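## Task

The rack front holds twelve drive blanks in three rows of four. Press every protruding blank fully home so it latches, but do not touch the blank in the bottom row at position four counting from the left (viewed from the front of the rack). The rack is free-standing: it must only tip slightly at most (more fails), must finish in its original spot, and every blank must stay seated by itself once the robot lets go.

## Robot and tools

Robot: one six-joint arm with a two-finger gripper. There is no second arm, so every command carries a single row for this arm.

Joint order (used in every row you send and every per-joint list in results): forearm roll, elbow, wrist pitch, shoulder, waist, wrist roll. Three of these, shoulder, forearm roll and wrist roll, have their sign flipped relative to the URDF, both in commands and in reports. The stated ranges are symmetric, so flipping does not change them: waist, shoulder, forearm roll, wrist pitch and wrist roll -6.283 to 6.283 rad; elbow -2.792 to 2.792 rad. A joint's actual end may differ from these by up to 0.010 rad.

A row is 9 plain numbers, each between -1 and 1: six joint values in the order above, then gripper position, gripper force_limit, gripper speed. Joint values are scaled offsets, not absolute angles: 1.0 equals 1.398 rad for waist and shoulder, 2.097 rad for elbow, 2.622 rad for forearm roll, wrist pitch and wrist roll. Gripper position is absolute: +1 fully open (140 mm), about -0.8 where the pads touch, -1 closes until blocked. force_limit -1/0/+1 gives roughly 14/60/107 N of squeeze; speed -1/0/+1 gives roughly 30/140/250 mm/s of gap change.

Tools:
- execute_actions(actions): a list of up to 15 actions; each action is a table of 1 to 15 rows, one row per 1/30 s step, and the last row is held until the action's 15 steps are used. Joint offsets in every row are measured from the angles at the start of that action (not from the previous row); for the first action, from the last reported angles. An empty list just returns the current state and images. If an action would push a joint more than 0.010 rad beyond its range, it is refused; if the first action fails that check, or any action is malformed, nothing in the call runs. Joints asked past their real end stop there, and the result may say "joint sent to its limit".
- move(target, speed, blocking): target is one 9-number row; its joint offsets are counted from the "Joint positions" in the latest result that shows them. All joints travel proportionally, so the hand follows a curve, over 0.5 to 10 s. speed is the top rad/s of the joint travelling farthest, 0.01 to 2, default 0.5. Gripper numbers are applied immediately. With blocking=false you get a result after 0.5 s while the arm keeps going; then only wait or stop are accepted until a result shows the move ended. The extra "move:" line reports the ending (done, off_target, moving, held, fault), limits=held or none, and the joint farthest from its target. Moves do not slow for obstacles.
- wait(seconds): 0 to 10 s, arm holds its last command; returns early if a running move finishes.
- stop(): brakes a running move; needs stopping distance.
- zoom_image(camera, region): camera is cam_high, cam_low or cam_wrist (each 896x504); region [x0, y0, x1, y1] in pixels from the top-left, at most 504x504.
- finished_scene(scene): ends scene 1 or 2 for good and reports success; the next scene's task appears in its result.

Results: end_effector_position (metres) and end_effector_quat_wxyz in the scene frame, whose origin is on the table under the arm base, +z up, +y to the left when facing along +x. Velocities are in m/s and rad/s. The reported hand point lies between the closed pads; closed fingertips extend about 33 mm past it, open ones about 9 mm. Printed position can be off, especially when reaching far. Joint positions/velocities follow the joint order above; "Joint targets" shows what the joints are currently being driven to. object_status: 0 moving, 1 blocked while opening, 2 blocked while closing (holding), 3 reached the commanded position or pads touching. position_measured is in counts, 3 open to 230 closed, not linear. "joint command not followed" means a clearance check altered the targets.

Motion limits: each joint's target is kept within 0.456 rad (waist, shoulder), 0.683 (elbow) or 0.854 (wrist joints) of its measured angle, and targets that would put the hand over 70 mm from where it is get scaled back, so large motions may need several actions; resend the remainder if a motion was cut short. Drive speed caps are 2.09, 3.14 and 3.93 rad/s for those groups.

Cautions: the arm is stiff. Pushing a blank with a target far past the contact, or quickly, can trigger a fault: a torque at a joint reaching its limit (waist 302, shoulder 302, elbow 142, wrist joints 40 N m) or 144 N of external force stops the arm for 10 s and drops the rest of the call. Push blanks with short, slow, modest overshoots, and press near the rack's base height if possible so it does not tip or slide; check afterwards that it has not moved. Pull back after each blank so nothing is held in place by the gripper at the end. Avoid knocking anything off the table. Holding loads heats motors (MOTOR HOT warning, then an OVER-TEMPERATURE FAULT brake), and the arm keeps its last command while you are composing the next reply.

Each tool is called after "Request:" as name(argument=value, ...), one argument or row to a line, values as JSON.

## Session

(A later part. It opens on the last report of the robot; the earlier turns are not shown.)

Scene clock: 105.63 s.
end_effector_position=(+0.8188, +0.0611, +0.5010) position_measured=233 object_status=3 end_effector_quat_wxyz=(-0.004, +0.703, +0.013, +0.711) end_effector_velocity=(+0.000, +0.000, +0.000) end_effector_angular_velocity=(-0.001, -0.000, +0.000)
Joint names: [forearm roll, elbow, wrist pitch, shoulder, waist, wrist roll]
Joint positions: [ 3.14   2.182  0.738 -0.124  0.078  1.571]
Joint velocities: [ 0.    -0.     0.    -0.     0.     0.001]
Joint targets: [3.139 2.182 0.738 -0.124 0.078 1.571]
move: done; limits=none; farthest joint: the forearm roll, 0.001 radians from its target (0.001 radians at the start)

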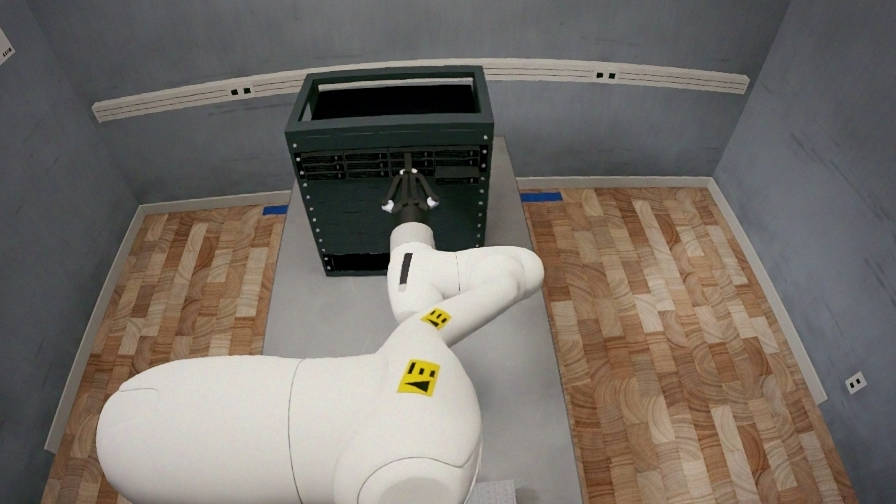

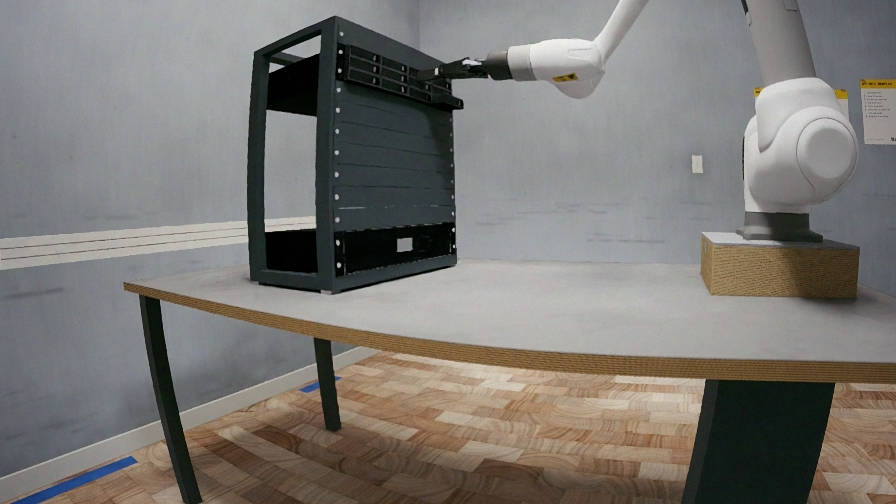

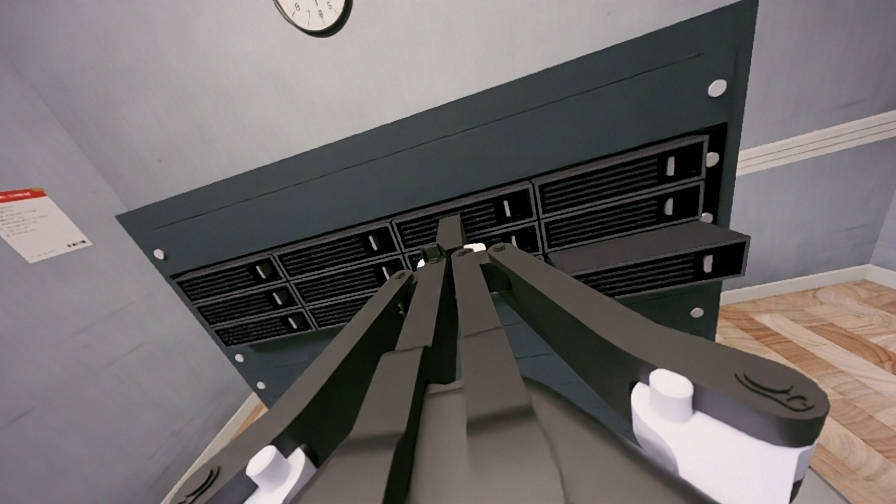

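Both latched. Retreat and check.

Request:
move(
  target=[0,0.03,0.002,0.04,0,0,-1,0,1],
  speed=0.2,
)

Request:
zoom_image(
  camera="cam_wrist",
  region=[170, 120, 670, 360],
)

Request:
zoom_image(
  camera="cam_low",
  region=[330, 30, 470, 120],
)

Scene clock: 109.80 s.
end_effector_position=(+0.7817, +0.0601, +0.5005) position_measured=233 object_status=3 end_effector_quat_wxyz=(-0.004, +0.703, +0.013, +0.711) end_effector_velocity=(-0.000, +0.000, +0.001) end_effector_angular_velocity=(+0.001, -0.001, +0.001)
Joint names: [forearm roll, elbow, wrist pitch, shoulder, waist, wrist roll]
Joint positions: [ 3.139  2.245  0.744 -0.068  0.078  1.571]
Joint velocities: [ 0.001  0.    -0.     0.002  0.    -0.001]
Joint targets: [3.140 2.245 0.744 -0.068 0.078 1.571]
move: done; limits=none; farthest joint: the forearm roll, 0.001 radians from its target (0.001 radians at the start)

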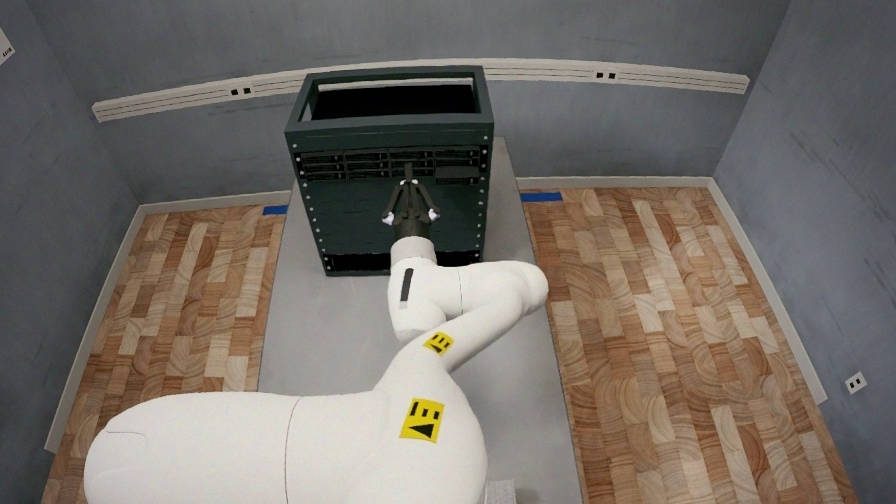

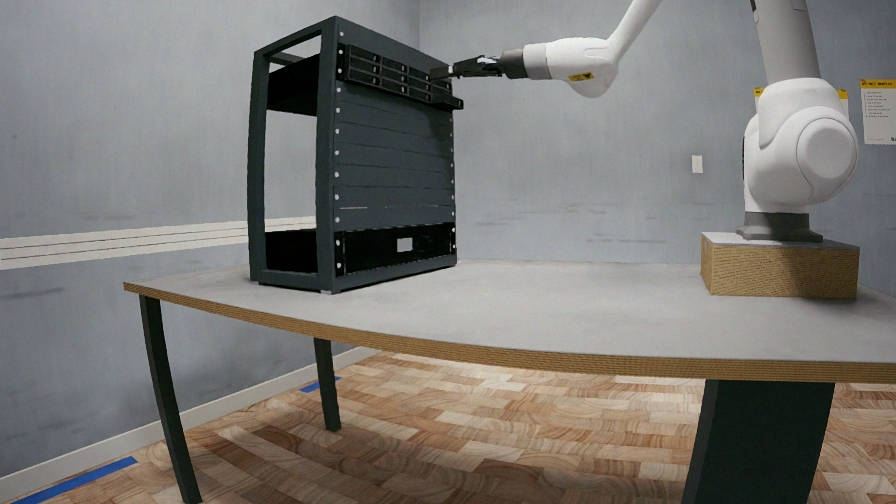

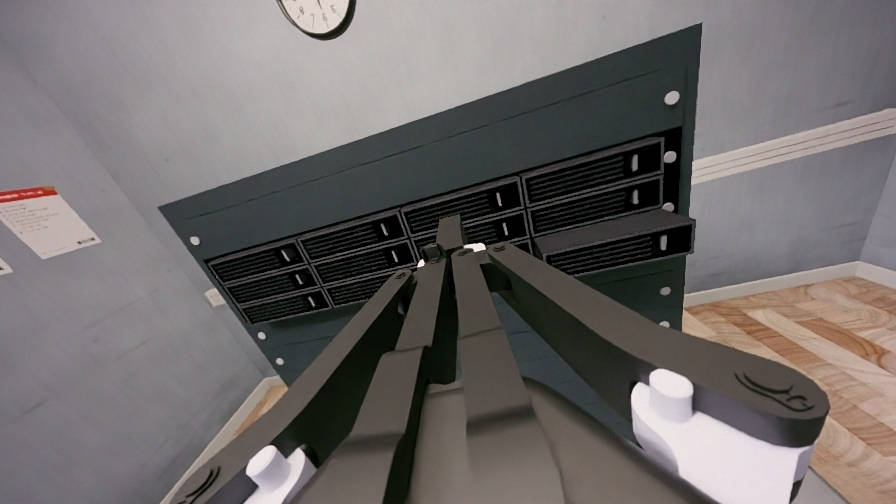

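Region (170, 120, 670, 360) of cam_wrist's 896x504 image, scaled by 1.008, with more detail than that image has; it fills the top 242 rows of this view, and the rest is white.

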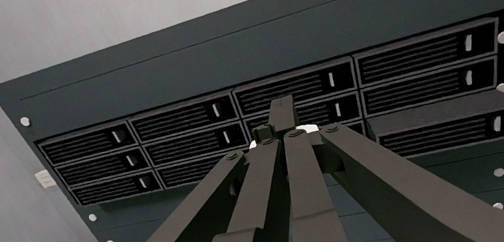

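Region (330, 30, 470, 120) of cam_low's 896x504 image, scaled by 3.600, with more detail than that image has; it fills the top 324 rows of this view, and the rest is white.

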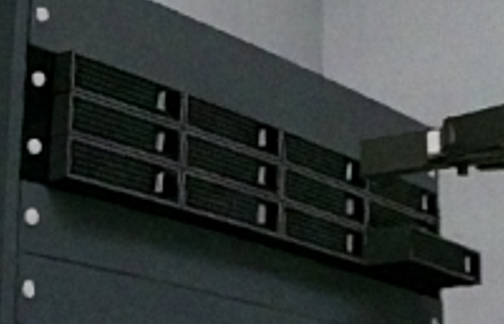

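Request:
finished_scene(
  scene=1,
)

The scene is finished: the task was done.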